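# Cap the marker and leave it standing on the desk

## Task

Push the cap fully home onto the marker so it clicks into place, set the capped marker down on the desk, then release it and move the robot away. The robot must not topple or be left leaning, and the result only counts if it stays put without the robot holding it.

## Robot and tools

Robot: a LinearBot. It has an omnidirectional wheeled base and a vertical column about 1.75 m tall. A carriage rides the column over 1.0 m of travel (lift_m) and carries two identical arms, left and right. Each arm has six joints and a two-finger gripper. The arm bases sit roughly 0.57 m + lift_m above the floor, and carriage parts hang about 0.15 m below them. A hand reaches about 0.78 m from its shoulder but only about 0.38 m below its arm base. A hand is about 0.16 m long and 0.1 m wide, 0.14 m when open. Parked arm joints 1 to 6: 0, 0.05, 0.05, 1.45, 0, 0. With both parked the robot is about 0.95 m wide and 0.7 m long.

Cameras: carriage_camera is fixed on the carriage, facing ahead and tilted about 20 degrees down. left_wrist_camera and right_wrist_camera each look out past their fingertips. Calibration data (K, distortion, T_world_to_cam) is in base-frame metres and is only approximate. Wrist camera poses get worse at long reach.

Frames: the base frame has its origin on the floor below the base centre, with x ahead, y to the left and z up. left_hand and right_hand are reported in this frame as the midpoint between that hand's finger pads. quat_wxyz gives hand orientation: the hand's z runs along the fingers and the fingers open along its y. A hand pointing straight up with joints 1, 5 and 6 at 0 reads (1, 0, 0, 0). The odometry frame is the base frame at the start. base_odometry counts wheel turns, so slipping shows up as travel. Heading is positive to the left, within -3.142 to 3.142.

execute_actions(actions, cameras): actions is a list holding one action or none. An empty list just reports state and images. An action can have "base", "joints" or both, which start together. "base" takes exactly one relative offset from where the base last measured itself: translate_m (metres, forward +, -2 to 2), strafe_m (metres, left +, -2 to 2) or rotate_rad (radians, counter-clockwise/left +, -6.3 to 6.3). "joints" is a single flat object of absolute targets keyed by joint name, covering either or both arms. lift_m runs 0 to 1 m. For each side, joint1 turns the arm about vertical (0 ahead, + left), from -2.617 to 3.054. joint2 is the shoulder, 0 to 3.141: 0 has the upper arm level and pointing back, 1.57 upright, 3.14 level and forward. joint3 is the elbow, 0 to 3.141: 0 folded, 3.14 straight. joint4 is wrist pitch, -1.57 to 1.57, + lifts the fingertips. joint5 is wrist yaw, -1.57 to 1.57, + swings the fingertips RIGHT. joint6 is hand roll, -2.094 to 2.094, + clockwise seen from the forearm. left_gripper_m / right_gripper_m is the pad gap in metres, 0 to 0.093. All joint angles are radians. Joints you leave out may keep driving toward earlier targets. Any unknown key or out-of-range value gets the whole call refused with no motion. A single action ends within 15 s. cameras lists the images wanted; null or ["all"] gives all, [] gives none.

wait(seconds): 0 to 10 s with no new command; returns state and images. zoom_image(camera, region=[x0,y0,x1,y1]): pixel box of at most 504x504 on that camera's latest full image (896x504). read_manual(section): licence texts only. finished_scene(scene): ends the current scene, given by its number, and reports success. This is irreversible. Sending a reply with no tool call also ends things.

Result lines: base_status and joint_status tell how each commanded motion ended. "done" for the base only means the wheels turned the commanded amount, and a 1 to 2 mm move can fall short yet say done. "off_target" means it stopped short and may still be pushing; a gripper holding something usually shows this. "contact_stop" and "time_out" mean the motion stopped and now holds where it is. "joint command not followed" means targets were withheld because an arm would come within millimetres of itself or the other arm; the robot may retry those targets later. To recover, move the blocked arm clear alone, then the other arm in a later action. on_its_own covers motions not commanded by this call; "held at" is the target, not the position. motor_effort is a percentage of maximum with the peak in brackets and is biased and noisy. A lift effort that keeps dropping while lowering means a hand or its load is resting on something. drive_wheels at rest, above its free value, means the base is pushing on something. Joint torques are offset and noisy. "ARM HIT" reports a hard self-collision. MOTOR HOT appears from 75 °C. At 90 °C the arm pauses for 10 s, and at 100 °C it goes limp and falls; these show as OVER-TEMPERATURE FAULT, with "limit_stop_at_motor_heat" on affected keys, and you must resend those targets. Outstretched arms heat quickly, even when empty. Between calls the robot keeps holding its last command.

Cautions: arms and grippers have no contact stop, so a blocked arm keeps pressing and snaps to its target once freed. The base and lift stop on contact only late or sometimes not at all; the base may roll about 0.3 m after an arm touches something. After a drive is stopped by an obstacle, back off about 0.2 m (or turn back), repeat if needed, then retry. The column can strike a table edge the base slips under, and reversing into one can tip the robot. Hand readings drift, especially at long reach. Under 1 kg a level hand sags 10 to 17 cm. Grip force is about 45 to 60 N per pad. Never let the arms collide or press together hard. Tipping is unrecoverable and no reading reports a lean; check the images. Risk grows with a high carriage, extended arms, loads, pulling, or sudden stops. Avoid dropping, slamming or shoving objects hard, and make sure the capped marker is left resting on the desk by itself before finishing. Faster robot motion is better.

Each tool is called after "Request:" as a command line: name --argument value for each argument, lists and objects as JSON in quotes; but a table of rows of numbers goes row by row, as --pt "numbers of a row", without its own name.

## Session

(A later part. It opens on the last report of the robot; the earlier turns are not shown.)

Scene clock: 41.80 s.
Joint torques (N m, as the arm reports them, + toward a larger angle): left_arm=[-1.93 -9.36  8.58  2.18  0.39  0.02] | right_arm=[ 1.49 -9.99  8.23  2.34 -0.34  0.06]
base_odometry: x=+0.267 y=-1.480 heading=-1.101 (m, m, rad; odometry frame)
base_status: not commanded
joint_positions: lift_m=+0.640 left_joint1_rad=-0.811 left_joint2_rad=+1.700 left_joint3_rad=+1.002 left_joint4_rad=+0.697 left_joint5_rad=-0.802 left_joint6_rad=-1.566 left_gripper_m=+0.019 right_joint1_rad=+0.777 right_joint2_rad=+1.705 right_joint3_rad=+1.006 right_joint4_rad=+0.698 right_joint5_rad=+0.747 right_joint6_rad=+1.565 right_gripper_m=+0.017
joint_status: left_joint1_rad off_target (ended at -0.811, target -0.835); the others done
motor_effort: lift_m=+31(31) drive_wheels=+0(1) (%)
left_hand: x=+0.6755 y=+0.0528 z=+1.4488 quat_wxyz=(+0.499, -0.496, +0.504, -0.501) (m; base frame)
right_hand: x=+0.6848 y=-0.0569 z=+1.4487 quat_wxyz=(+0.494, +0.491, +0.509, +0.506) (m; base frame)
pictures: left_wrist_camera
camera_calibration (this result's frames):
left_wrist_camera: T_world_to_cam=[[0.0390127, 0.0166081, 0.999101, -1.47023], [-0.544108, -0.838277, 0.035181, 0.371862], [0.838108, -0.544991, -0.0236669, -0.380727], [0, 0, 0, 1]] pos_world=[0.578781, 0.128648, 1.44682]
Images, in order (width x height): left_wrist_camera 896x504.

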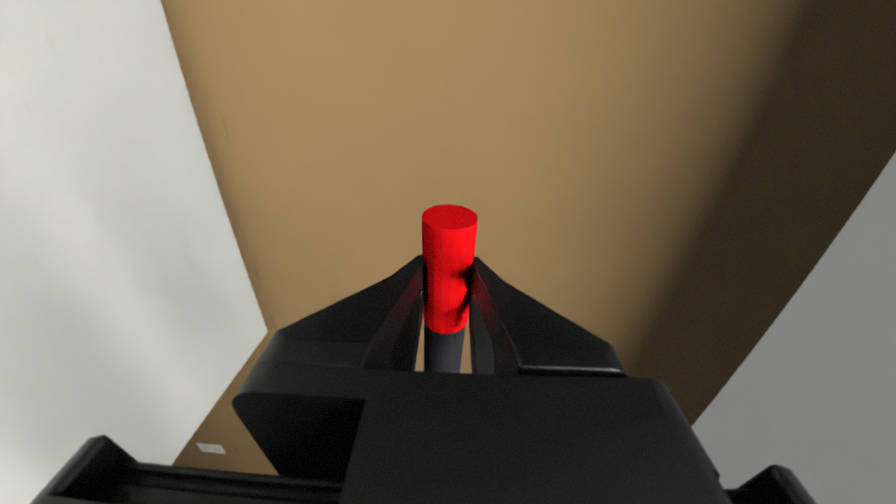

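Push harder, then pull-test.

Request:
execute_actions --actions '[{"joints":{"left_joint1_rad":-0.885,"left_joint5_rad":-0.57,"right_joint1_rad":0.845,"right_joint5_rad":0.52}}]' --cameras '[]'

Request:
execute_actions --actions '[{"joints":{"left_joint1_rad":-0.795,"left_joint5_rad":-0.82,"right_joint1_rad":0.76,"right_joint5_rad":0.77}}]' --cameras '["left_wrist_camera"]'

Scene clock: 44.43 s.
Joint torques (N m, as the arm reports them, + toward a larger angle): left_arm=[-4.86 -9.36  8.72  2.2   2.19  0.03] | right_arm=[  5.57 -10.08   8.19   2.37  -2.37   0.06]
base_odometry: x=+0.267 y=-1.480 heading=-1.101 (m, m, rad; odometry frame)
base_status: not commanded
joint_positions: lift_m=+0.640 left_joint1_rad=-0.815 left_joint2_rad=+1.700 left_joint3_rad=+1.002 left_joint4_rad=+0.697 left_joint5_rad=-0.797 left_joint6_rad=-1.566 left_gripper_m=+0.019 right_joint1_rad=+0.778 right_joint2_rad=+1.705 right_joint3_rad=+1.006 right_joint4_rad=+0.698 right_joint5_rad=+0.731 right_joint6_rad=+1.565 right_gripper_m=+0.017
joint_status: left_joint1_rad off_target (ended at -0.815, target -0.885); left_joint5_rad off_target (ended at -0.796, target -0.570); right_joint1_rad off_target (ended at +0.777, target +0.845); right_joint5_rad off_target (ended at +0.731, target +0.520)
motor_effort: lift_m=+32(31) drive_wheels=+1(0) (%)
left_hand: x=+0.6746 y=+0.0506 z=+1.4488 quat_wxyz=(+0.497, -0.494, +0.506, -0.503) (m; base frame)
right_hand: x=+0.6846 y=-0.0540 z=+1.4487 quat_wxyz=(+0.490, +0.487, +0.513, +0.510) (m; base frame)
pictures: none
No camera images: the call's "cameras" was empty. Leave "cameras" out to get every camera's image.

Scene clock: 45.30 s.
Joint torques (N m, as the arm reports them, + toward a larger angle): left_arm=[-0.14 -9.33  8.72  2.18 -0.12  0.01] | right_arm=[-0.37 -9.94  8.2   2.36  0.11  0.06]
base_odometry: x=+0.267 y=-1.480 heading=-1.101 (m, m, rad; odometry frame)
base_status: not commanded
joint_positions: lift_m=+0.640 left_joint1_rad=-0.801 left_joint2_rad=+1.700 left_joint3_rad=+1.002 left_joint4_rad=+0.697 left_joint5_rad=-0.819 left_joint6_rad=-1.566 left_gripper_m=+0.019 right_joint1_rad=+0.766 right_joint2_rad=+1.705 right_joint3_rad=+1.006 right_joint4_rad=+0.698 right_joint5_rad=+0.762 right_joint6_rad=+1.565 right_gripper_m=+0.017
joint_status: all done
motor_effort: lift_m=+31(31) drive_wheels=+0(0) (%)
left_hand: x=+0.6781 y=+0.0601 z=+1.4488 quat_wxyz=(+0.506, -0.503, +0.497, -0.494) (m; base frame)
right_hand: x=+0.6877 y=-0.0644 z=+1.4487 quat_wxyz=(+0.501, +0.498, +0.503, +0.499) (m; base frame)
pictures: left_wrist_camera
camera_calibration (this result's frames):
left_wrist_camera: T_world_to_cam=[[0.0385245, 0.0176561, 0.999102, -1.47019], [-0.520882, -0.852904, 0.0351573, 0.364523], [0.852759, -0.521769, -0.023661, -0.390306], [0, 0, 0, 1]] pos_world=[0.579349, 0.133212, 1.44682]
Images, in order (width x height): left_wrist_camera 896x504.

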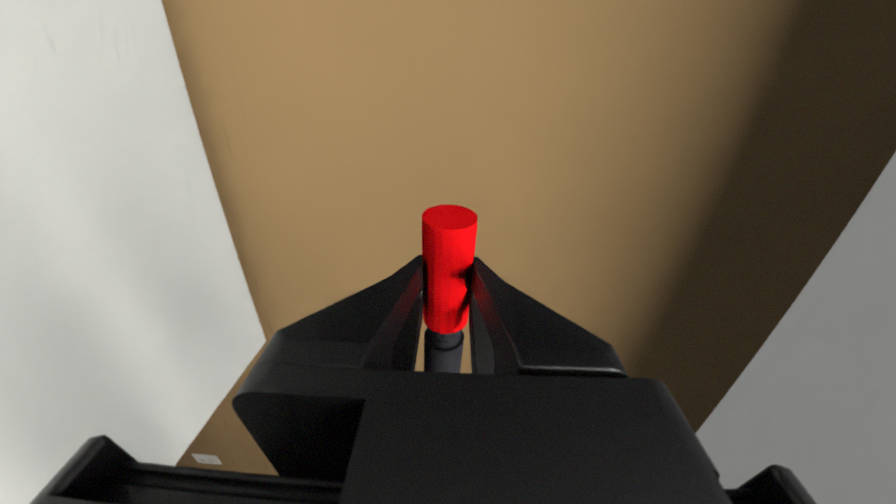

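Request:
execute_actions --actions '[{"joints":{"left_joint1_rad":-0.895,"left_joint5_rad":-0.35,"right_joint1_rad":0.855,"right_joint5_rad":0.3}}]' --cameras '["left_wrist_camera"]'

Request:
execute_actions --actions '[{"joints":{"left_joint1_rad":-0.78,"left_joint5_rad":-0.78,"right_joint1_rad":0.745,"right_joint5_rad":0.73}}]' --cameras '["left_wrist_camera","right_wrist_camera"]'

Scene clock: 48.87 s.
Joint torques (N m, as the arm reports them, + toward a larger angle): left_arm=[-7.07 -8.31  9.27  2.25  3.43  0.01] | right_arm=[ 9.22 -8.97  8.69  2.43 -3.8   0.06]
base_odometry: x=+0.267 y=-1.480 heading=-1.101 (m, m, rad; odometry frame)
base_status: not commanded
joint_positions: lift_m=+0.640 left_joint1_rad=-0.789 left_joint2_rad=+1.687 left_joint3_rad=+0.997 left_joint4_rad=+0.696 left_joint5_rad=-0.701 left_joint6_rad=-1.566 left_gripper_m=+0.019 right_joint1_rad=+0.742 right_joint2_rad=+1.693 right_joint3_rad=+1.001 right_joint4_rad=+0.698 right_joint5_rad=+0.638 right_joint6_rad=+1.566 right_gripper_m=+0.017
joint_status: left_joint1_rad off_target (ended at -0.789, target -0.895); left_joint5_rad off_target (ended at -0.701, target -0.350); right_joint1_rad off_target (ended at +0.743, target +0.855); right_joint5_rad off_target (ended at +0.638, target +0.300)
motor_effort: lift_m=+31(32) drive_wheels=+1(1) (%)
left_hand: x=+0.6788 y=+0.0467 z=+1.4524 quat_wxyz=(+0.479, -0.476, +0.521, -0.522) (m; base frame)
right_hand: x=+0.6908 y=-0.0546 z=+1.4521 quat_wxyz=(+0.475, +0.472, +0.524, +0.527) (m; base frame)
pictures: left_wrist_camera
camera_calibration (this result's frames):
left_wrist_camera: T_world_to_cam=[[0.0351931, 0.0187424, 0.999205, -1.47152], [-0.608113, -0.79302, 0.0362933, 0.408134], [0.79307, -0.608907, -0.0165114, -0.363608], [0, 0, 0, 1]] pos_world=[0.588345, 0.129835, 1.44954]
Images, in order (width x height): left_wrist_camera 896x504.

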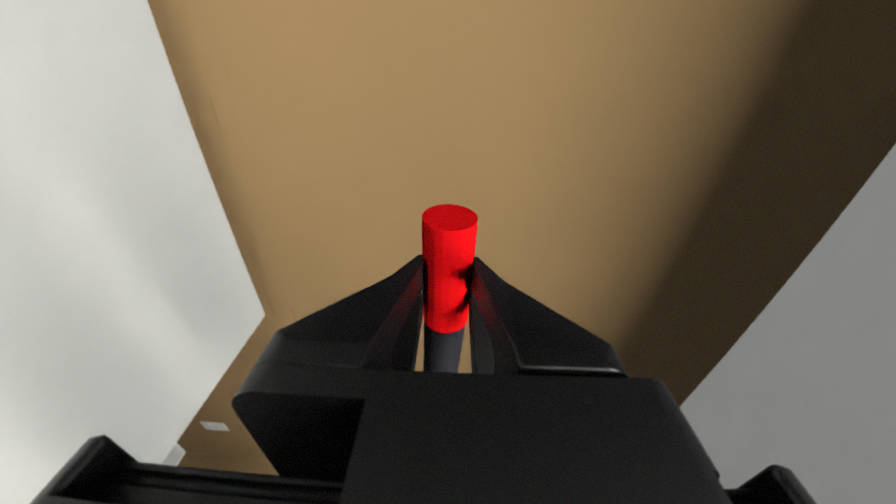

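Scene clock: 49.90 s.
Joint torques (N m, as the arm reports them, + toward a larger angle): left_arm=[-0.65 -8.27  9.33  2.2  -0.07  0.03] | right_arm=[ 0.63 -8.94  8.57  2.38  0.01  0.06]
base_odometry: x=+0.267 y=-1.480 heading=-1.101 (m, m, rad; odometry frame)
base_status: not commanded
joint_positions: lift_m=+0.640 left_joint1_rad=-0.778 left_joint2_rad=+1.687 left_joint3_rad=+0.997 left_joint4_rad=+0.696 left_joint5_rad=-0.783 left_joint6_rad=-1.566 left_gripper_m=+0.019 right_joint1_rad=+0.738 right_joint2_rad=+1.693 right_joint3_rad=+1.001 right_joint4_rad=+0.698 right_joint5_rad=+0.731 right_joint6_rad=+1.566 right_gripper_m=+0.017
joint_status: all done
motor_effort: lift_m=+32(31) drive_wheels=+1(1) (%)
left_hand: x=+0.6822 y=+0.0655 z=+1.4524 quat_wxyz=(+0.503, -0.500, +0.498, -0.499) (m; base frame)
right_hand: x=+0.6927 y=-0.0724 z=+1.4520 quat_wxyz=(+0.500, +0.497, +0.501, +0.503) (m; base frame)
pictures: left_wrist_camera, right_wrist_camera
camera_calibration (this result's frames):
left_wrist_camera: T_world_to_cam=[[0.0336193, 0.0222857, 0.999186, -1.47107], [-0.531762, -0.846095, 0.0367632, 0.37577], [0.846226, -0.532565, -0.0165944, -0.396039], [0, 0, 0, 1]] pos_world=[0.584415, 0.139804, 1.44949]
right_wrist_camera: T_world_to_cam=[[-0.0286818, 0.00260798, -0.999585, 1.46734], [-0.61532, 0.788031, 0.0197118, 0.456733], [0.787755, 0.61563, -0.0209974, -0.344227], [0, 0, 0, 1]] pos_world=[0.594289, -0.15183, 1.4505]
Images, in order (width x height): left_wrist_camera 896x504, right_wrist_camera 896x504.

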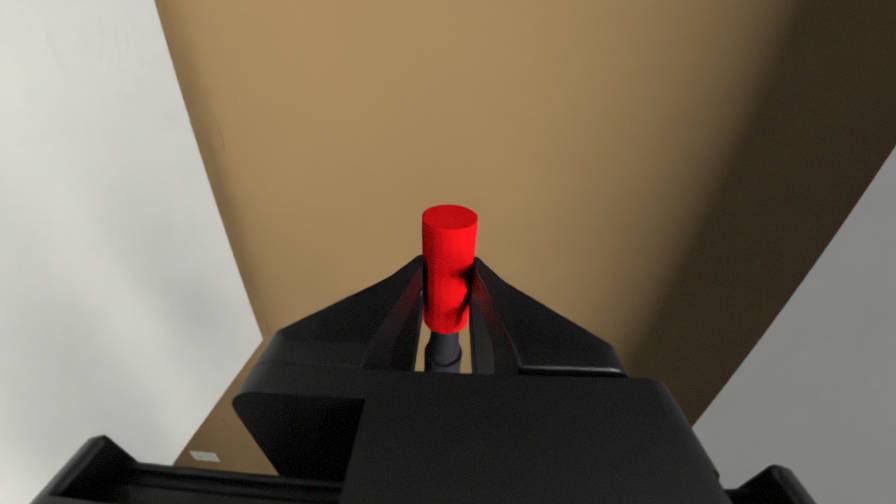

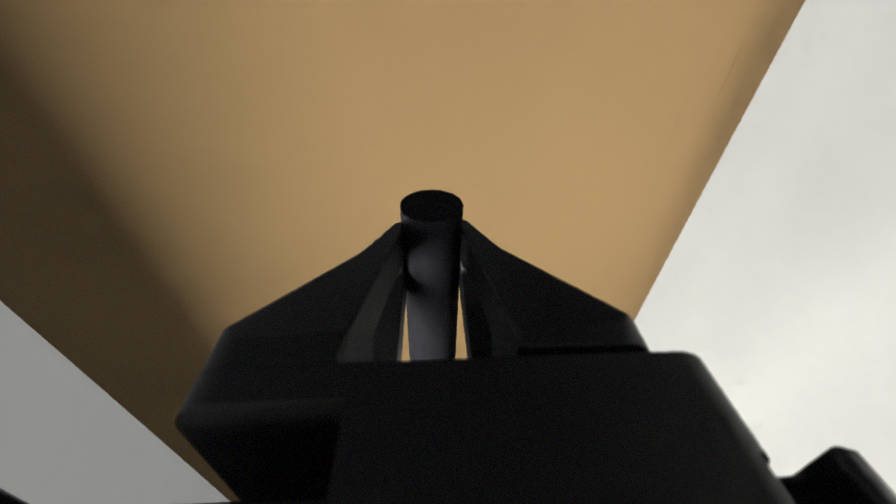

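Request:
execute_actions --actions '[{"joints":{"left_joint1_rad":-0.83,"left_joint5_rad":-0.8,"right_joint1_rad":0.79,"right_joint5_rad":0.75}}]' --cameras '[]'

Request:
execute_actions --actions '[{"joints":{"left_gripper_m":0.04}}]' --cameras '[]'

Request:
execute_actions --actions '[{"joints":{"left_joint1_rad":-0.71,"left_joint5_rad":-0.7,"right_joint1_rad":0.68,"right_joint5_rad":0.66}}]' --cameras '["left_wrist_camera"]'

Request:
execute_actions --actions '[{"joints":{"left_gripper_m":0.0}}]' --cameras '[]'

Request:
execute_actions --actions '[{"joints":{"left_joint1_rad":-0.76,"left_joint5_rad":-0.62,"right_joint1_rad":0.74,"right_joint5_rad":0.64}}]'

Scene clock: 56.47 s.
Joint torques (N m, as the arm reports them, + toward a larger angle): left_arm=[-1.17 -8.12  9.18  2.18  0.03  0.02] | right_arm=[ 0.61 -8.96  8.56  2.38 -0.06  0.06]
base_odometry: x=+0.267 y=-1.480 heading=-1.101 (m, m, rad; odometry frame)
base_status: not commanded
joint_positions: lift_m=+0.640 left_joint1_rad=-0.819 left_joint2_rad=+1.687 left_joint3_rad=+0.997 left_joint4_rad=+0.696 left_joint5_rad=-0.813 left_joint6_rad=-1.566 left_gripper_m=+0.019 right_joint1_rad=+0.783 right_joint2_rad=+1.693 right_joint3_rad=+1.001 right_joint4_rad=+0.698 right_joint5_rad=+0.756 right_joint6_rad=+1.566 right_gripper_m=+0.017
joint_status: all done
motor_effort: lift_m=+31(31) drive_wheels=+0(1) (%)
left_hand: x=+0.6718 y=+0.0534 z=+1.4524 quat_wxyz=(+0.500, -0.497, +0.501, -0.502) (m; base frame)
right_hand: x=+0.6817 y=-0.0574 z=+1.4520 quat_wxyz=(+0.494, +0.492, +0.506, +0.508) (m; base frame)
pictures: none
No camera images: the call's "cameras" was empty. Leave "cameras" out to get every camera's image.

Scene clock: 57.03 s.
Joint torques (N m, as the arm reports them, + toward a larger angle): left_arm=[-1.16 -8.19  9.22  2.21 -0.01  0.03] | right_arm=[ 0.6  -9.07  8.58  2.38 -0.05  0.06]
base_odometry: x=+0.267 y=-1.480 heading=-1.101 (m, m, rad; odometry frame)
base_status: not commanded
joint_positions: lift_m=+0.640 left_joint1_rad=-0.821 left_joint2_rad=+1.687 left_joint3_rad=+0.997 left_joint4_rad=+0.696 left_joint5_rad=-0.807 left_joint6_rad=-1.566 left_gripper_m=+0.040 right_joint1_rad=+0.783 right_joint2_rad=+1.693 right_joint3_rad=+1.001 right_joint4_rad=+0.698 right_joint5_rad=+0.756 right_joint6_rad=+1.566 right_gripper_m=+0.017
joint_status: all done
motor_effort: lift_m=+31(32) drive_wheels=+1(1) (%)
left_hand: x=+0.6713 y=+0.0517 z=+1.4524 quat_wxyz=(+0.498, -0.496, +0.502, -0.504) (m; base frame)
right_hand: x=+0.6817 y=-0.0574 z=+1.4520 quat_wxyz=(+0.494, +0.492, +0.506, +0.508) (m; base frame)
pictures: none
No camera images: the call's "cameras" was empty. Leave "cameras" out to get every camera's image.

Scene clock: 57.73 s.
Joint torques (N m, as the arm reports them, + toward a larger angle): left_arm=[-0.87 -8.18  9.26  2.27 -0.02  0.01] | right_arm=[ 0.57 -8.98  8.68  2.39 -0.08  0.05]
base_odometry: x=+0.267 y=-1.480 heading=-1.101 (m, m, rad; odometry frame)
base_status: not commanded
joint_positions: lift_m=+0.640 left_joint1_rad=-0.704 left_joint2_rad=+1.687 left_joint3_rad=+0.997 left_joint4_rad=+0.696 left_joint5_rad=-0.705 left_joint6_rad=-1.566 left_gripper_m=+0.040 right_joint1_rad=+0.674 right_joint2_rad=+1.693 right_joint3_rad=+1.001 right_joint4_rad=+0.698 right_joint5_rad=+0.668 right_joint6_rad=+1.566 right_gripper_m=+0.017
joint_status: all done
motor_effort: lift_m=+31(31) drive_wheels=+0(1) (%)
left_hand: x=+0.6998 y=+0.0841 z=+1.4524 quat_wxyz=(+0.502, -0.499, +0.499, -0.500) (m; base frame)
right_hand: x=+0.7075 y=-0.0900 z=+1.4521 quat_wxyz=(+0.500, +0.497, +0.500, +0.502) (m; base frame)
pictures: left_wrist_camera
camera_calibration (this result's frames):
left_wrist_camera: T_world_to_cam=[[0.0333903, 0.0222193, 0.999195, -1.47197], [-0.534675, -0.844263, 0.0366414, 0.402927], [0.844398, -0.535469, -0.0163101, -0.399873], [0, 0, 0, 1]] pos_world=[0.602237, 0.158763, 1.4495]
Images, in order (width x height): left_wrist_camera 896x504.

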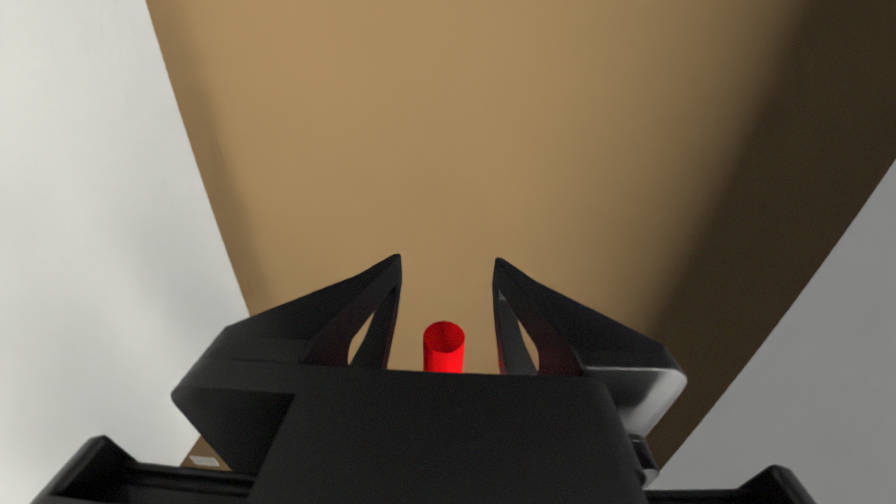

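Scene clock: 58.30 s.
Joint torques (N m, as the arm reports them, + toward a larger angle): left_arm=[-0.85 -8.29  9.27  2.27 -0.05  0.03] | right_arm=[ 0.52 -9.02  8.62  2.42 -0.09  0.06]
base_odometry: x=+0.267 y=-1.480 heading=-1.101 (m, m, rad; odometry frame)
base_status: not commanded
joint_positions: lift_m=+0.640 left_joint1_rad=-0.704 left_joint2_rad=+1.687 left_joint3_rad=+0.997 left_joint4_rad=+0.696 left_joint5_rad=-0.705 left_joint6_rad=-1.566 left_gripper_m=+0.001 right_joint1_rad=+0.674 right_joint2_rad=+1.693 right_joint3_rad=+1.001 right_joint4_rad=+0.698 right_joint5_rad=+0.668 right_joint6_rad=+1.566 right_gripper_m=+0.017
joint_status: all done
motor_effort: lift_m=+31(32) drive_wheels=+1(0) (%)
left_hand: x=+0.6998 y=+0.0840 z=+1.4524 quat_wxyz=(+0.502, -0.499, +0.499, -0.500) (m; base frame)
right_hand: x=+0.7075 y=-0.0900 z=+1.4521 quat_wxyz=(+0.500, +0.497, +0.500, +0.502) (m; base frame)
pictures: none
No camera images: the call's "cameras" was empty. Leave "cameras" out to get every camera's image.

Scene clock: 58.90 s.
Joint torques (N m, as the arm reports them, + toward a larger angle): left_arm=[-2.34 -8.32  9.15  2.29  0.52  0.04] | right_arm=[ 2.9  -9.07  8.56  2.4  -0.65  0.07]
base_odometry: x=+0.267 y=-1.480 heading=-1.101 (m, m, rad; odometry frame)
base_status: not commanded
joint_positions: lift_m=+0.640 left_joint1_rad=-0.728 left_joint2_rad=+1.687 left_joint3_rad=+0.997 left_joint4_rad=+0.697 left_joint5_rad=-0.681 left_joint6_rad=-1.566 left_gripper_m=+0.001 right_joint1_rad=+0.705 right_joint2_rad=+1.693 right_joint3_rad=+1.001 right_joint4_rad=+0.697 right_joint5_rad=+0.697 right_joint6_rad=+1.566 right_gripper_m=+0.017
joint_status: left_joint1_rad off_target (ended at -0.728, target -0.760); left_joint5_rad off_target (ended at -0.681, target -0.620); right_joint1_rad off_target (ended at +0.705, target +0.740); right_joint5_rad off_target (ended at +0.697, target +0.640)
motor_effort: lift_m=+31(31) drive_wheels=+1(0) (%)
left_hand: x=+0.6939 y=+0.0691 z=+1.4527 quat_wxyz=(+0.490, -0.487, +0.510, -0.513) (m; base frame)
right_hand: x=+0.7004 y=-0.0809 z=+1.4519 quat_wxyz=(+0.499, +0.496, +0.501, +0.503) (m; base frame)
pictures: carriage_camera, left_wrist_camera, right_wrist_camera
camera_calibration (this result's frames):
carriage_camera: T_world_to_cam=[[0.0198054, -0.999667, 0.0165363, -0.0305847], [-0.358609, -0.0225418, -0.933216, 1.56344], [0.933278, 0.0125526, -0.358936, 0.399234], [0, 0, 0, 1]] pos_world=[0.188675, -0.000343101, 1.60284]
left_wrist_camera: T_world_to_cam=[[0.0334873, 0.021221, 0.999214, -1.47172], [-0.57528, -0.817135, 0.0366338, 0.413427], [0.81727, -0.576055, -0.0151556, -0.38294], [0, 0, 0, 1]] pos_world=[0.600086, 0.148463, 1.44962]
right_wrist_camera: T_world_to_cam=[[-0.0291244, 0.00193285, -0.999574, 1.46769], [-0.615912, 0.787574, 0.0194687, 0.468926], [0.787276, 0.616217, -0.0217472, -0.343516], [0, 0, 0, 1]] pos_world=[0.602005, -0.160471, 1.45047]
Images, in order (width x height): carriage_camera 896x504, left_wrist_camera 896x504, right_wrist_camera 896x504.

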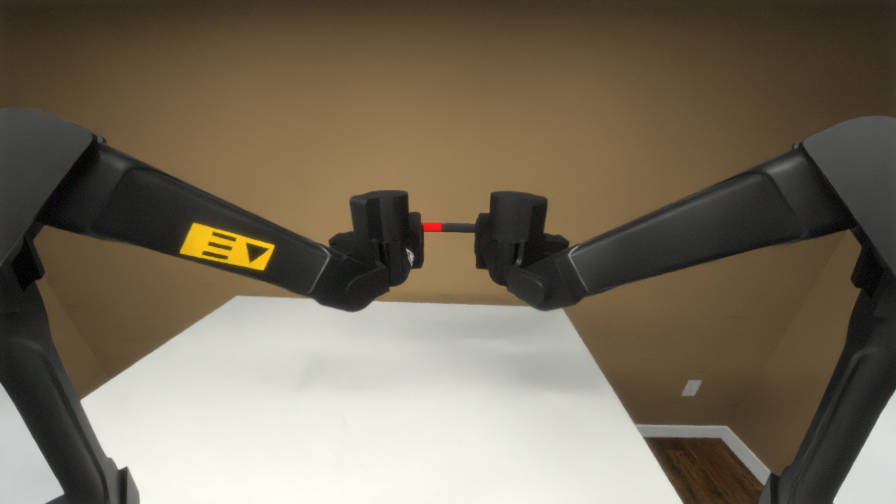

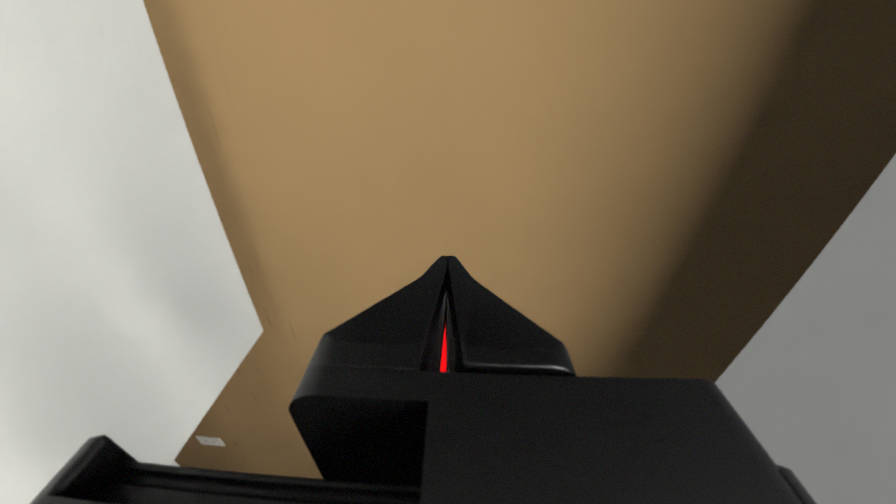

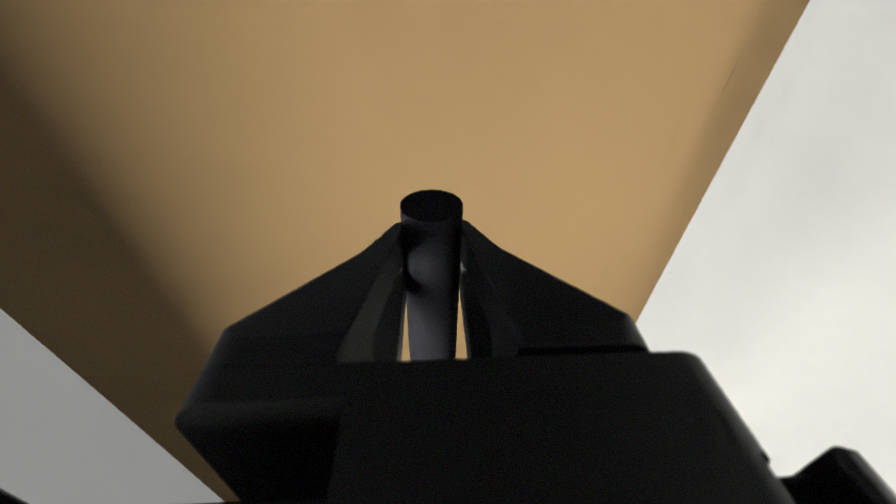

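Request:
execute_actions --actions '[{"joints":{"left_gripper_m":0.04,"left_joint1_rad":-0.728,"right_joint1_rad":0.705,"right_joint5_rad":0.695}}]' --cameras '[]'

Request:
execute_actions --actions '[{"joints":{"left_joint5_rad":-0.5}}]' --cameras '[]'

Request:
execute_actions --actions '[{"joints":{"left_gripper_m":0}}]' --cameras '["left_wrist_camera"]'

Scene clock: 61.80 s.
Joint torques (N m, as the arm reports them, + toward a larger angle): left_arm=[-0.5  -8.37  9.26  2.34 -0.04  0.02] | right_arm=[ 0.05 -8.98  8.59  2.41 -0.12  0.07]
base_odometry: x=+0.267 y=-1.480 heading=-1.101 (m, m, rad; odometry frame)
base_status: not commanded
joint_positions: lift_m=+0.640 left_joint1_rad=-0.728 left_joint2_rad=+1.687 left_joint3_rad=+0.997 left_joint4_rad=+0.698 left_joint5_rad=-0.629 left_joint6_rad=-1.566 left_gripper_m=+0.040 right_joint1_rad=+0.705 right_joint2_rad=+1.693 right_joint3_rad=+1.001 right_joint4_rad=+0.697 right_joint5_rad=+0.706 right_joint6_rad=+1.566 right_gripper_m=+0.017
joint_status: all done
on_its_own: left_joint5_rad moved +0.053 to your old target -0.620
motor_effort: lift_m=+31(32) drive_wheels=+1(0) (%)
left_hand: x=+0.6932 y=+0.0601 z=+1.4528 quat_wxyz=(+0.476, -0.473, +0.523, -0.526) (m; base frame)
right_hand: x=+0.7004 y=-0.0824 z=+1.4518 quat_wxyz=(+0.501, +0.499, +0.499, +0.501) (m; base frame)
pictures: none
No camera images: the call's "cameras" was empty. Leave "cameras" out to get every camera's image.

Scene clock: 62.50 s.
Joint torques (N m, as the arm reports them, + toward a larger angle): left_arm=[-0.47 -8.4   9.41  2.35 -0.04  0.03] | right_arm=[-0.01 -8.98  8.61  2.42 -0.1   0.06]
base_odometry: x=+0.267 y=-1.480 heading=-1.101 (m, m, rad; odometry frame)
base_status: not commanded
joint_positions: lift_m=+0.640 left_joint1_rad=-0.728 left_joint2_rad=+1.687 left_joint3_rad=+0.997 left_joint4_rad=+0.698 left_joint5_rad=-0.506 left_joint6_rad=-1.566 left_gripper_m=+0.040 right_joint1_rad=+0.705 right_joint2_rad=+1.693 right_joint3_rad=+1.001 right_joint4_rad=+0.697 right_joint5_rad=+0.706 right_joint6_rad=+1.566 right_gripper_m=+0.017
joint_status: all done
motor_effort: lift_m=+31(31) drive_wheels=+1(1) (%)
left_hand: x=+0.6898 y=+0.0392 z=+1.4529 quat_wxyz=(+0.443, -0.440, +0.551, -0.554) (m; base frame)
right_hand: x=+0.7004 y=-0.0824 z=+1.4518 quat_wxyz=(+0.501, +0.499, +0.499, +0.501) (m; base frame)
pictures: none
No camera images: the call's "cameras" was empty. Leave "cameras" out to get every camera's image.

Scene clock: 63.07 s.
Joint torques (N m, as the arm reports them, + toward a larger angle): left_arm=[-0.47 -8.34  9.29  2.36 -0.04  0.01] | right_arm=[ 0.   -9.    8.61  2.4  -0.09  0.06]
base_odometry: x=+0.267 y=-1.480 heading=-1.101 (m, m, rad; odometry frame)
base_status: not commanded
joint_positions: lift_m=+0.640 left_joint1_rad=-0.728 left_joint2_rad=+1.687 left_joint3_rad=+0.997 left_joint4_rad=+0.698 left_joint5_rad=-0.506 left_joint6_rad=-1.566 left_gripper_m=+0.018 right_joint1_rad=+0.705 right_joint2_rad=+1.693 right_joint3_rad=+1.001 right_joint4_rad=+0.697 right_joint5_rad=+0.705 right_joint6_rad=+1.566 right_gripper_m=+0.017
joint_status: left_gripper_m off_target (ended at +0.018, target +0.000)
motor_effort: lift_m=+31(31) drive_wheels=+1(1) (%)
left_hand: x=+0.6898 y=+0.0392 z=+1.4529 quat_wxyz=(+0.443, -0.440, +0.551, -0.554) (m; base frame)
right_hand: x=+0.7004 y=-0.0823 z=+1.4518 quat_wxyz=(+0.501, +0.499, +0.500, +0.501) (m; base frame)
pictures: left_wrist_camera
camera_calibration (this result's frames):
left_wrist_camera: T_world_to_cam=[[0.0355079, 0.0144511, 0.999265, -1.47236], [-0.709409, -0.703908, 0.0353879, 0.476535], [0.703902, -0.710144, -0.0147426, -0.313993], [0, 0, 0, 1]] pos_world=[0.611359, 0.133734, 1.44978]
Images, in order (width x height): left_wrist_camera 896x504.

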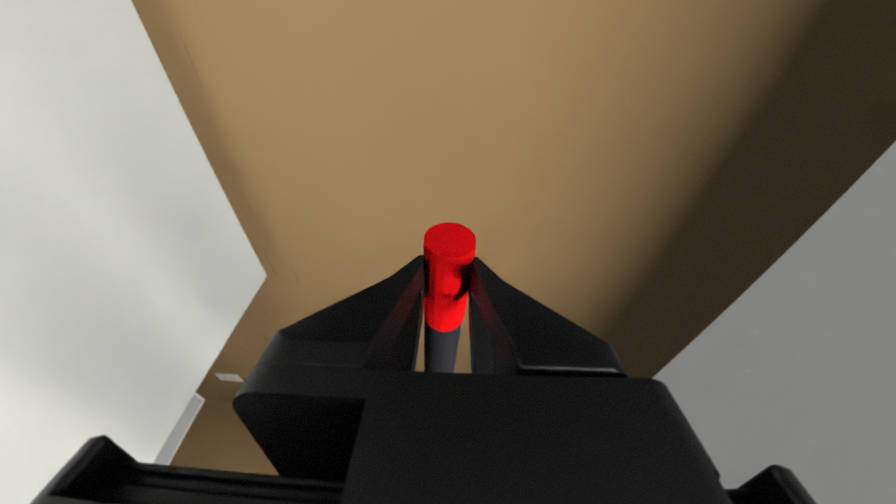

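Request:
execute_actions --actions '[{"joints":{"left_joint1_rad":-0.9,"left_joint5_rad":-0.04,"right_joint1_rad":0.88,"right_joint5_rad":0.23}}]' --cameras '[]'

Request:
execute_actions --actions '[{"joints":{"left_joint1_rad":-0.71,"left_joint5_rad":-0.54,"right_joint1_rad":0.69,"right_joint5_rad":0.72}}]'

Scene clock: 66.33 s.
Joint torques (N m, as the arm reports them, + toward a larger angle): left_arm=[-12.98  -7.3   10.13   2.31   4.72   0.  ] | right_arm=[ 5.55 -5.97 11.24  2.42 -3.45  0.02]
base_odometry: x=+0.267 y=-1.480 heading=-1.101 (m, m, rad; odometry frame)
base_status: not commanded
joint_positions: lift_m=+0.640 left_joint1_rad=-0.644 left_joint2_rad=+1.677 left_joint3_rad=+0.988 left_joint4_rad=+0.700 left_joint5_rad=-0.519 left_joint6_rad=-1.563 left_gripper_m=+0.018 right_joint1_rad=+0.813 right_joint2_rad=+1.660 right_joint3_rad=+0.970 right_joint4_rad=+0.703 right_joint5_rad=+0.535 right_joint6_rad=+1.571 right_gripper_m=+0.017
joint_status: left_joint1_rad off_target (ended at -0.645, target -0.900); left_joint5_rad off_target (ended at -0.519, target -0.040); right_joint1_rad off_target (ended at +0.813, target +0.880); right_joint5_rad off_target (ended at +0.535, target +0.230)
motor_effort: lift_m=+31(31) drive_wheels=-2(12) (%)
left_hand: x=+0.7093 y=+0.0801 z=+1.4547 quat_wxyz=(+0.471, -0.465, +0.528, -0.533) (m; base frame)
right_hand: x=+0.6617 y=-0.0139 z=+1.4552 quat_wxyz=(+0.426, +0.425, +0.560, +0.569) (m; base frame)
pictures: none
joint command not followed: on one or more control steps a check withheld the commanded joint targets of the left arm, and it was not sent them on those steps.
cause: the commanded joint targets would bring a part of the robot too close to another arm (this arm's wrist (the part past joint 5) and the other arm's wrist (the part past joint 5)); next, command targets that bring no part of the robot closer to that arm.
No camera images: the call's "cameras" was empty. Leave "cameras" out to get every camera's image.

Scene clock: 67.43 s.
Joint torques (N m, as the arm reports them, + toward a larger angle): left_arm=[-0.66 -8.76 10.14  2.34 -0.25  0.02] | right_arm=[-2.24 -7.71 10.47  2.39  0.97  0.02]
base_odometry: x=+0.267 y=-1.480 heading=-1.101 (m, m, rad; odometry frame)
base_status: not commanded
joint_positions: lift_m=+0.640 left_joint1_rad=-0.707 left_joint2_rad=+1.692 left_joint3_rad=+0.988 left_joint4_rad=+0.701 left_joint5_rad=-0.524 left_joint6_rad=-1.568 left_gripper_m=+0.018 right_joint1_rad=+0.718 right_joint2_rad=+1.679 right_joint3_rad=+0.978 right_joint4_rad=+0.703 right_joint5_rad=+0.636 right_joint6_rad=+1.571 right_gripper_m=+0.017
joint_status: right_joint1_rad off_target (ended at +0.717, target +0.690); right_joint5_rad off_target (ended at +0.636, target +0.720); the others done
motor_effort: lift_m=+31(31) drive_wheels=-2(2) (%)
left_hand: x=+0.6959 y=+0.0517 z=+1.4474 quat_wxyz=(+0.453, -0.452, +0.545, -0.542) (m; base frame)
right_hand: x=+0.6935 y=-0.0681 z=+1.4496 quat_wxyz=(+0.479, +0.479, +0.519, +0.521) (m; base frame)
pictures: carriage_camera, left_wrist_camera, right_wrist_camera
camera_calibration (this result's frames):
carriage_camera: T_world_to_cam=[[0.0198054, -0.999667, 0.0165363, -0.0305847], [-0.358609, -0.0225418, -0.933216, 1.56344], [0.933278, 0.0125526, -0.358936, 0.399234], [0, 0, 0, 1]] pos_world=[0.188675, -0.000343101, 1.60284]
left_wrist_camera: T_world_to_cam=[[0.0431649, 0.0111406, 0.999006, -1.47207], [-0.680632, -0.731661, 0.037568, 0.468128], [0.731352, -0.681577, -0.0239995, -0.316658], [0, 0, 0, 1]] pos_world=[0.613754, 0.143084, 1.44542]
right_wrist_camera: T_world_to_cam=[[-0.0319471, 0.00221893, -0.999487, 1.46707], [-0.672128, 0.740074, 0.0231266, 0.485056], [0.739745, 0.672522, -0.0221518, -0.308652], [0, 0, 0, 1]] pos_world=[0.601212, -0.154657, 1.44826]
Images, in order (width x height): carriage_camera 896x504, left_wrist_camera 896x504, right_wrist_camera 896x504.

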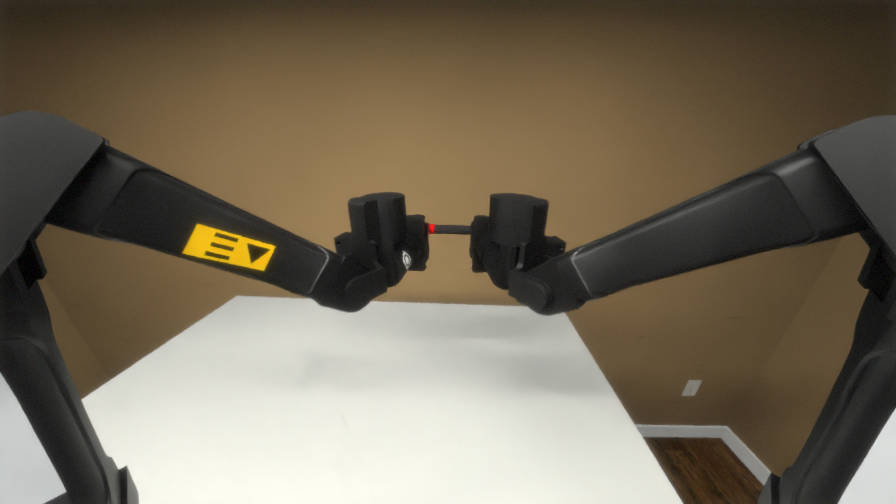

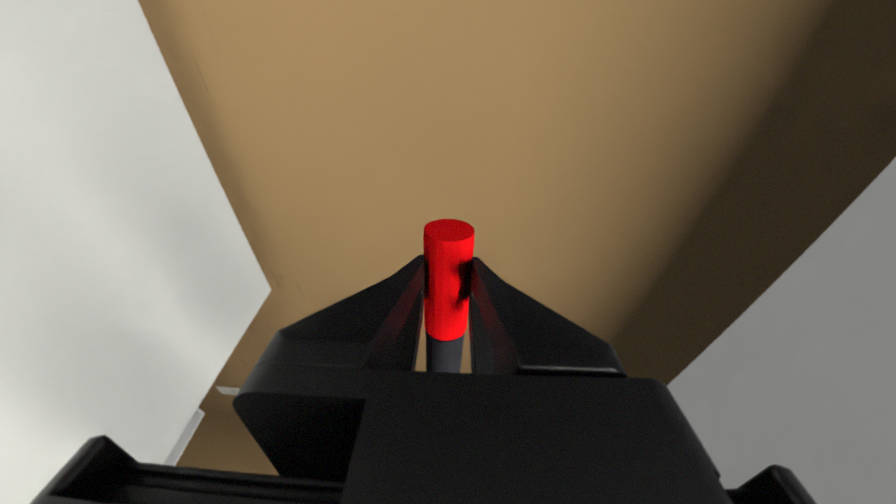

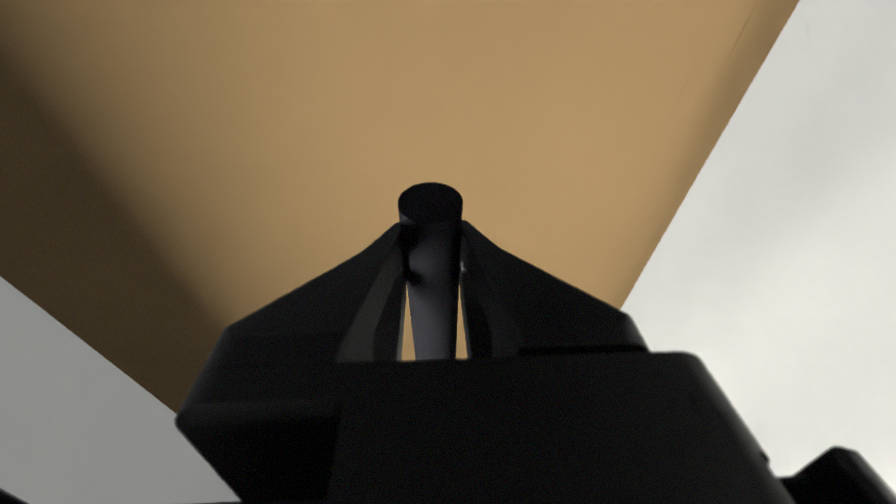

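Request:
execute_actions --actions '[{"joints":{"left_gripper_m":0.06}}]' --cameras '[]'

Request:
execute_actions --actions '[{"joints":{"left_joint1_rad":0,"left_joint5_rad":-0.6}}]' --cameras '[]'

Request:
execute_actions --actions '[{"joints":{"lift_m":0.6,"right_joint1_rad":0.45,"right_joint2_rad":2.56,"right_joint3_rad":1.66,"right_joint4_rad":-0.67,"right_joint5_rad":-0.2}}]' --cameras '[]'

Request:
execute_actions --actions '[{"joints":{"lift_m":0.558}}]' --cameras '["carriage_camera"]'

Request:
zoom_image --camera "carriage_camera" --region '[410,340,530,440]'

Scene clock: 71.37 s.
Joint torques (N m, as the arm reports them, + toward a larger angle): left_arm=[-0.73 -8.78 10.2   2.33 -0.16  0.03] | right_arm=[-0.28 -7.65 10.55  2.34  0.13  0.02]
base_odometry: x=+0.267 y=-1.480 heading=-1.101 (m, m, rad; odometry frame)
base_status: not commanded
joint_positions: lift_m=+0.640 left_joint1_rad=-0.707 left_joint2_rad=+1.692 left_joint3_rad=+0.988 left_joint4_rad=+0.701 left_joint5_rad=-0.533 left_joint6_rad=-1.568 left_gripper_m=+0.060 right_joint1_rad=+0.695 right_joint2_rad=+1.679 right_joint3_rad=+0.978 right_joint4_rad=+0.703 right_joint5_rad=+0.708 right_joint6_rad=+1.571 right_gripper_m=+0.017
joint_status: all done
on_its_own: right_joint1_rad moved -0.023 to your old target +0.690; right_joint5_rad moved +0.072 to your old target +0.720
motor_effort: lift_m=+32(32) drive_wheels=-2(2) (%)
left_hand: x=+0.6962 y=+0.0533 z=+1.4474 quat_wxyz=(+0.455, -0.454, +0.543, -0.540) (m; base frame)
right_hand: x=+0.6992 y=-0.0905 z=+1.4496 quat_wxyz=(+0.503, +0.503, +0.496, +0.497) (m; base frame)
pictures: none
No camera images: the call's "cameras" was empty. Leave "cameras" out to get every camera's image.

Scene clock: 72.63 s.
Joint torques (N m, as the arm reports them, + toward a larger angle): left_arm=[-0.67 -8.71 10.03  2.27 -0.16  0.02] | right_arm=[-0.3  -7.71 10.46  2.34  0.12  0.02]
base_odometry: x=+0.267 y=-1.480 heading=-1.101 (m, m, rad; odometry frame)
base_status: not commanded
joint_positions: lift_m=+0.640 left_joint1_rad=+0.001 left_joint2_rad=+1.692 left_joint3_rad=+0.988 left_joint4_rad=+0.701 left_joint5_rad=-0.599 left_joint6_rad=-1.568 left_gripper_m=+0.060 right_joint1_rad=+0.695 right_joint2_rad=+1.679 right_joint3_rad=+0.978 right_joint4_rad=+0.703 right_joint5_rad=+0.710 right_joint6_rad=+1.571 right_gripper_m=+0.017
joint_status: all done
motor_effort: lift_m=+31(32) drive_wheels=-2(2) (%)
left_hand: x=+0.7530 y=+0.4087 z=+1.4474 quat_wxyz=(+0.625, -0.625, +0.332, -0.328) (m; base frame)
right_hand: x=+0.6992 y=-0.0909 z=+1.4496 quat_wxyz=(+0.504, +0.504, +0.495, +0.497) (m; base frame)
pictures: none
No camera images: the call's "cameras" was empty. Leave "cameras" out to get every camera's image.

Scene clock: 74.27 s.
Joint torques (N m, as the arm reports them, + toward a larger angle): left_arm=[-0.5  -9.16  9.57  2.32 -0.12  0.05] | right_arm=[  0.31 -15.86   7.65   0.31  -0.15   0.09]
base_odometry: x=+0.267 y=-1.480 heading=-1.101 (m, m, rad; odometry frame)
base_status: not commanded
joint_positions: lift_m=+0.600 left_joint1_rad=+0.001 left_joint2_rad=+1.697 left_joint3_rad=+0.994 left_joint4_rad=+0.696 left_joint5_rad=-0.599 left_joint6_rad=-1.568 left_gripper_m=+0.060 right_joint1_rad=+0.445 right_joint2_rad=+2.572 right_joint3_rad=+1.641 right_joint4_rad=-0.662 right_joint5_rad=-0.190 right_joint6_rad=+1.571 right_gripper_m=+0.017
joint_status: all done
motor_effort: lift_m=+29(30) drive_wheels=-2(2) (%)
left_hand: x=+0.7543 y=+0.4087 z=+1.4068 quat_wxyz=(+0.625, -0.626, +0.333, -0.327) (m; base frame)
right_hand: x=+0.6347 y=-0.0964 z=+0.9979 quat_wxyz=(-0.086, +0.532, +0.841, +0.041) (m; base frame)
pictures: none
No camera images: the call's "cameras" was empty. Leave "cameras" out to get every camera's image.

Scene clock: 74.97 s.
Joint torques (N m, as the arm reports them, + toward a larger angle): left_arm=[-0.64 -9.16  9.56  2.37 -0.15  0.05] | right_arm=[  0.37 -15.25   6.97   0.37  -0.07   0.1 ]
base_odometry: x=+0.267 y=-1.480 heading=-1.101 (m, m, rad; odometry frame)
base_status: not commanded
joint_positions: lift_m=+0.558 left_joint1_rad=+0.001 left_joint2_rad=+1.698 left_joint3_rad=+0.994 left_joint4_rad=+0.696 left_joint5_rad=-0.599 left_joint6_rad=-1.568 left_gripper_m=+0.060 right_joint1_rad=+0.445 right_joint2_rad=+2.563 right_joint3_rad=+1.650 right_joint4_rad=-0.666 right_joint5_rad=-0.193 right_joint6_rad=+1.571 right_gripper_m=+0.017
joint_status: all done
motor_effort: lift_m=+28(30) drive_wheels=-2(2) (%)
left_hand: x=+0.7546 y=+0.4087 z=+1.3642 quat_wxyz=(+0.624, -0.626, +0.333, -0.327) (m; base frame)
right_hand: x=+0.6393 y=-0.0936 z=+0.9617 quat_wxyz=(-0.083, +0.531, +0.842, +0.048) (m; base frame)
pictures: carriage_camera
camera_calibration (this result's frames):
carriage_camera: T_world_to_cam=[[0.0198054, -0.999667, 0.0165363, -0.0292327], [-0.358609, -0.0225418, -0.933216, 1.48714], [0.933278, 0.0125526, -0.358936, 0.369887], [0, 0, 0, 1]] pos_world=[0.188675, -0.000343101, 1.52107]
Images, in order (width x height): carriage_camera 896x504.

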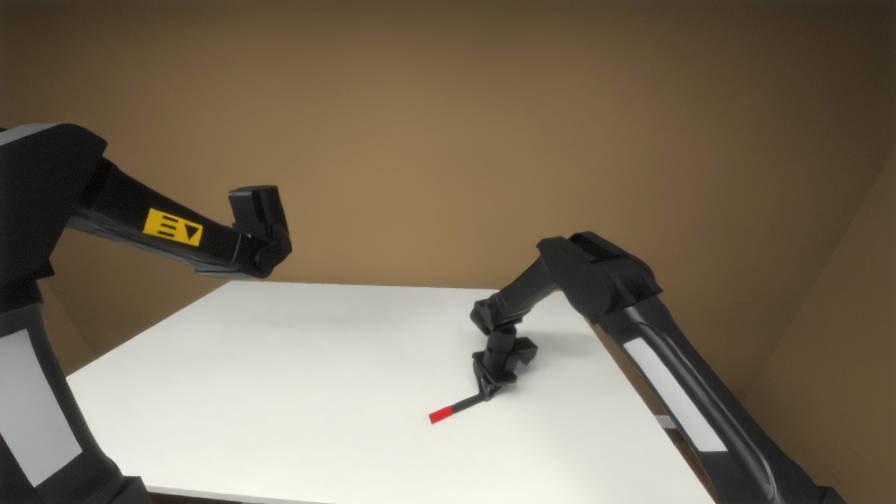

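Region (410, 340, 530, 440) of carriage_camera's 896x504 image, scaled by 4.200, with more detail than that image has.

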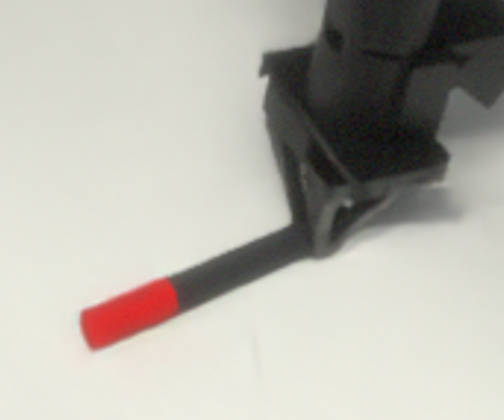

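Request:
execute_actions --actions '[{"joints":{"right_gripper_m":0.07}}]' --cameras '[]'

Request:
execute_actions --actions '[{"joints":{"lift_m":0.66}}]' --cameras '["right_wrist_camera"]'

Request:
zoom_image --camera "right_wrist_camera" --region '[360,130,500,310]'

Request:
execute_actions --actions '[{"base":{"translate_m":-0.3},"joints":{"right_joint1_rad":0,"right_joint2_rad":1.0,"right_joint3_rad":1.0,"left_joint2_rad":1.0}}]' --cameras '["carriage_camera"]'

Scene clock: 78.13 s.
Joint torques (N m, as the arm reports them, + toward a larger angle): left_arm=[-0.51 -9.29  9.6   2.32 -0.11  0.03] | right_arm=[  0.39 -15.01   6.89   0.38  -0.11   0.09]
base_odometry: x=+0.267 y=-1.480 heading=-1.101 (m, m, rad; odometry frame)
base_status: not commanded
joint_positions: lift_m=+0.558 left_joint1_rad=+0.001 left_joint2_rad=+1.698 left_joint3_rad=+0.994 left_joint4_rad=+0.696 left_joint5_rad=-0.599 left_joint6_rad=-1.568 left_gripper_m=+0.060 right_joint1_rad=+0.445 right_joint2_rad=+2.563 right_joint3_rad=+1.650 right_joint4_rad=-0.666 right_joint5_rad=-0.193 right_joint6_rad=+1.571 right_gripper_m=+0.070
joint_status: all done
motor_effort: lift_m=+28(28) drive_wheels=-2(2) (%)
left_hand: x=+0.7546 y=+0.4087 z=+1.3642 quat_wxyz=(+0.624, -0.626, +0.333, -0.327) (m; base frame)
right_hand: x=+0.6393 y=-0.0936 z=+0.9617 quat_wxyz=(-0.084, +0.531, +0.842, +0.048) (m; base frame)
pictures: none
No camera images: the call's "cameras" was empty. Leave "cameras" out to get every camera's image.

Scene clock: 79.07 s.
Joint torques (N m, as the arm reports them, + toward a larger angle): left_arm=[-0.44 -9.23  9.75  2.23 -0.12  0.05] | right_arm=[  0.36 -15.04   6.92   0.42  -0.1    0.09]
base_odometry: x=+0.267 y=-1.480 heading=-1.101 (m, m, rad; odometry frame)
base_status: not commanded
joint_positions: lift_m=+0.660 left_joint1_rad=+0.001 left_joint2_rad=+1.698 left_joint3_rad=+0.994 left_joint4_rad=+0.704 left_joint5_rad=-0.599 left_joint6_rad=-1.568 left_gripper_m=+0.060 right_joint1_rad=+0.445 right_joint2_rad=+2.561 right_joint3_rad=+1.650 right_joint4_rad=-0.667 right_joint5_rad=-0.194 right_joint6_rad=+1.571 right_gripper_m=+0.070
joint_status: all done
motor_effort: lift_m=+32(40) drive_wheels=-2(2) (%)
left_hand: x=+0.7545 y=+0.4088 z=+1.4675 quat_wxyz=(+0.626, -0.625, +0.331, -0.329) (m; base frame)
right_hand: x=+0.6392 y=-0.0934 z=+1.0642 quat_wxyz=(-0.084, +0.531, +0.842, +0.049) (m; base frame)
pictures: right_wrist_camera
camera_calibration (this result's frames):
right_wrist_camera: T_world_to_cam=[[-0.900466, -0.432993, 0.0409586, 0.487439], [-0.258252, 0.608081, 0.750695, -0.574937], [-0.349952, 0.665398, -0.659378, 1.11397], [0, 0, 0, 1]] pos_world=[0.68028, -0.18057, 1.14617]
Images, in order (width x height): right_wrist_camera 896x504.

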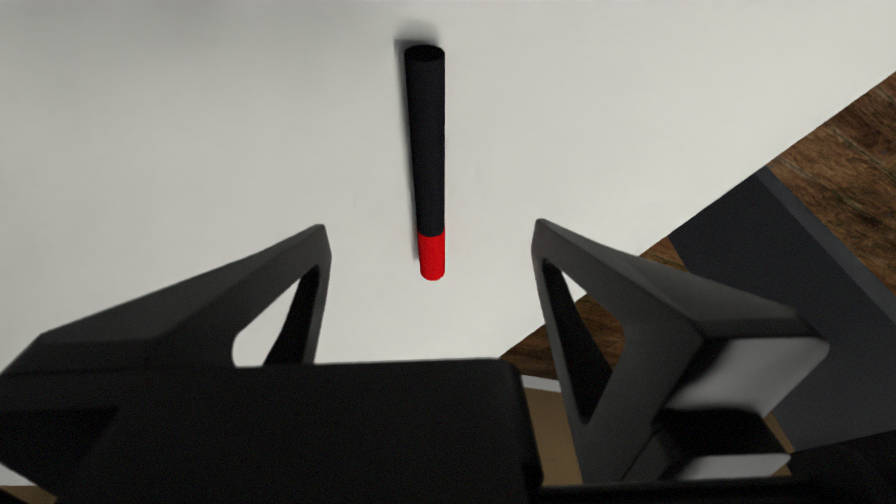

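Region (360, 130, 500, 310) of right_wrist_camera's 896x504 image, scaled by 2.800, with more detail than that image has.

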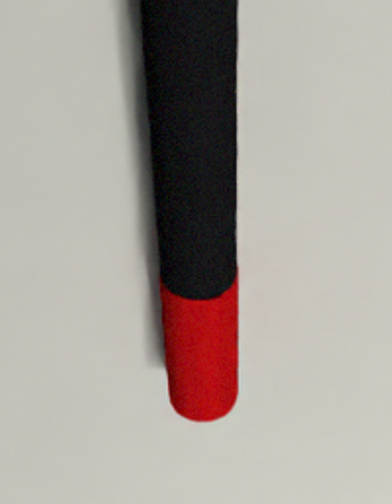

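Scene clock: 81.53 s.
Joint torques (N m, as the arm reports them, + toward a larger angle): left_arm=[-0.5  -2.58  9.31  1.39  0.15  0.01] | right_arm=[ 0.69 -3.    7.24  2.29 -0.07  0.03]
base_odometry: x=+0.131 y=-1.212 heading=-1.102 (m, m, rad; odometry frame)
base_status: done
joint_positions: lift_m=+0.660 left_joint1_rad=+0.001 left_joint2_rad=+1.006 left_joint3_rad=+0.994 left_joint4_rad=+0.707 left_joint5_rad=-0.599 left_joint6_rad=-1.568 left_gripper_m=+0.060 right_joint1_rad=-0.008 right_joint2_rad=+1.006 right_joint3_rad=+1.021 right_joint4_rad=-0.662 right_joint5_rad=-0.195 right_joint6_rad=+1.571 right_gripper_m=+0.070
joint_status: all done
motor_effort: lift_m=+32(32) drive_wheels=-2(5) (%)
left_hand: x=+0.5498 y=+0.4086 z=+1.7370 quat_wxyz=(+0.701, -0.475, +0.098, -0.522) (m; base frame)
right_hand: x=+0.5762 y=-0.2806 z=+1.4591 quat_wxyz=(+0.253, +0.602, +0.658, +0.374) (m; base frame)
pictures: carriage_camera
camera_calibration (this result's frames):
carriage_camera: T_world_to_cam=[[0.0198054, -0.999667, 0.0165363, -0.0309142], [-0.358609, -0.0225418, -0.933216, 1.58204], [0.933278, 0.0125526, -0.358936, 0.406386], [0, 0, 0, 1]] pos_world=[0.188675, -0.000343101, 1.62276]
Images, in order (width x height): carriage_camera 896x504.

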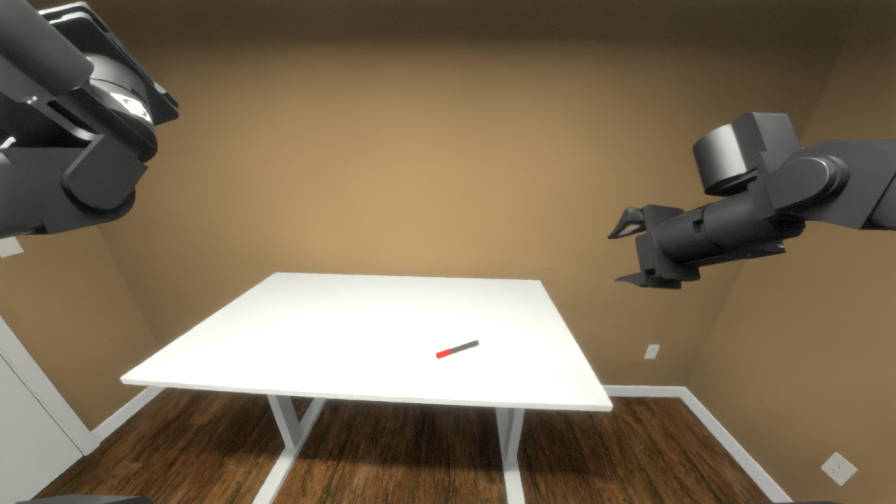

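Request:
finished_scene --scene 2

The scene is finished: the task was done.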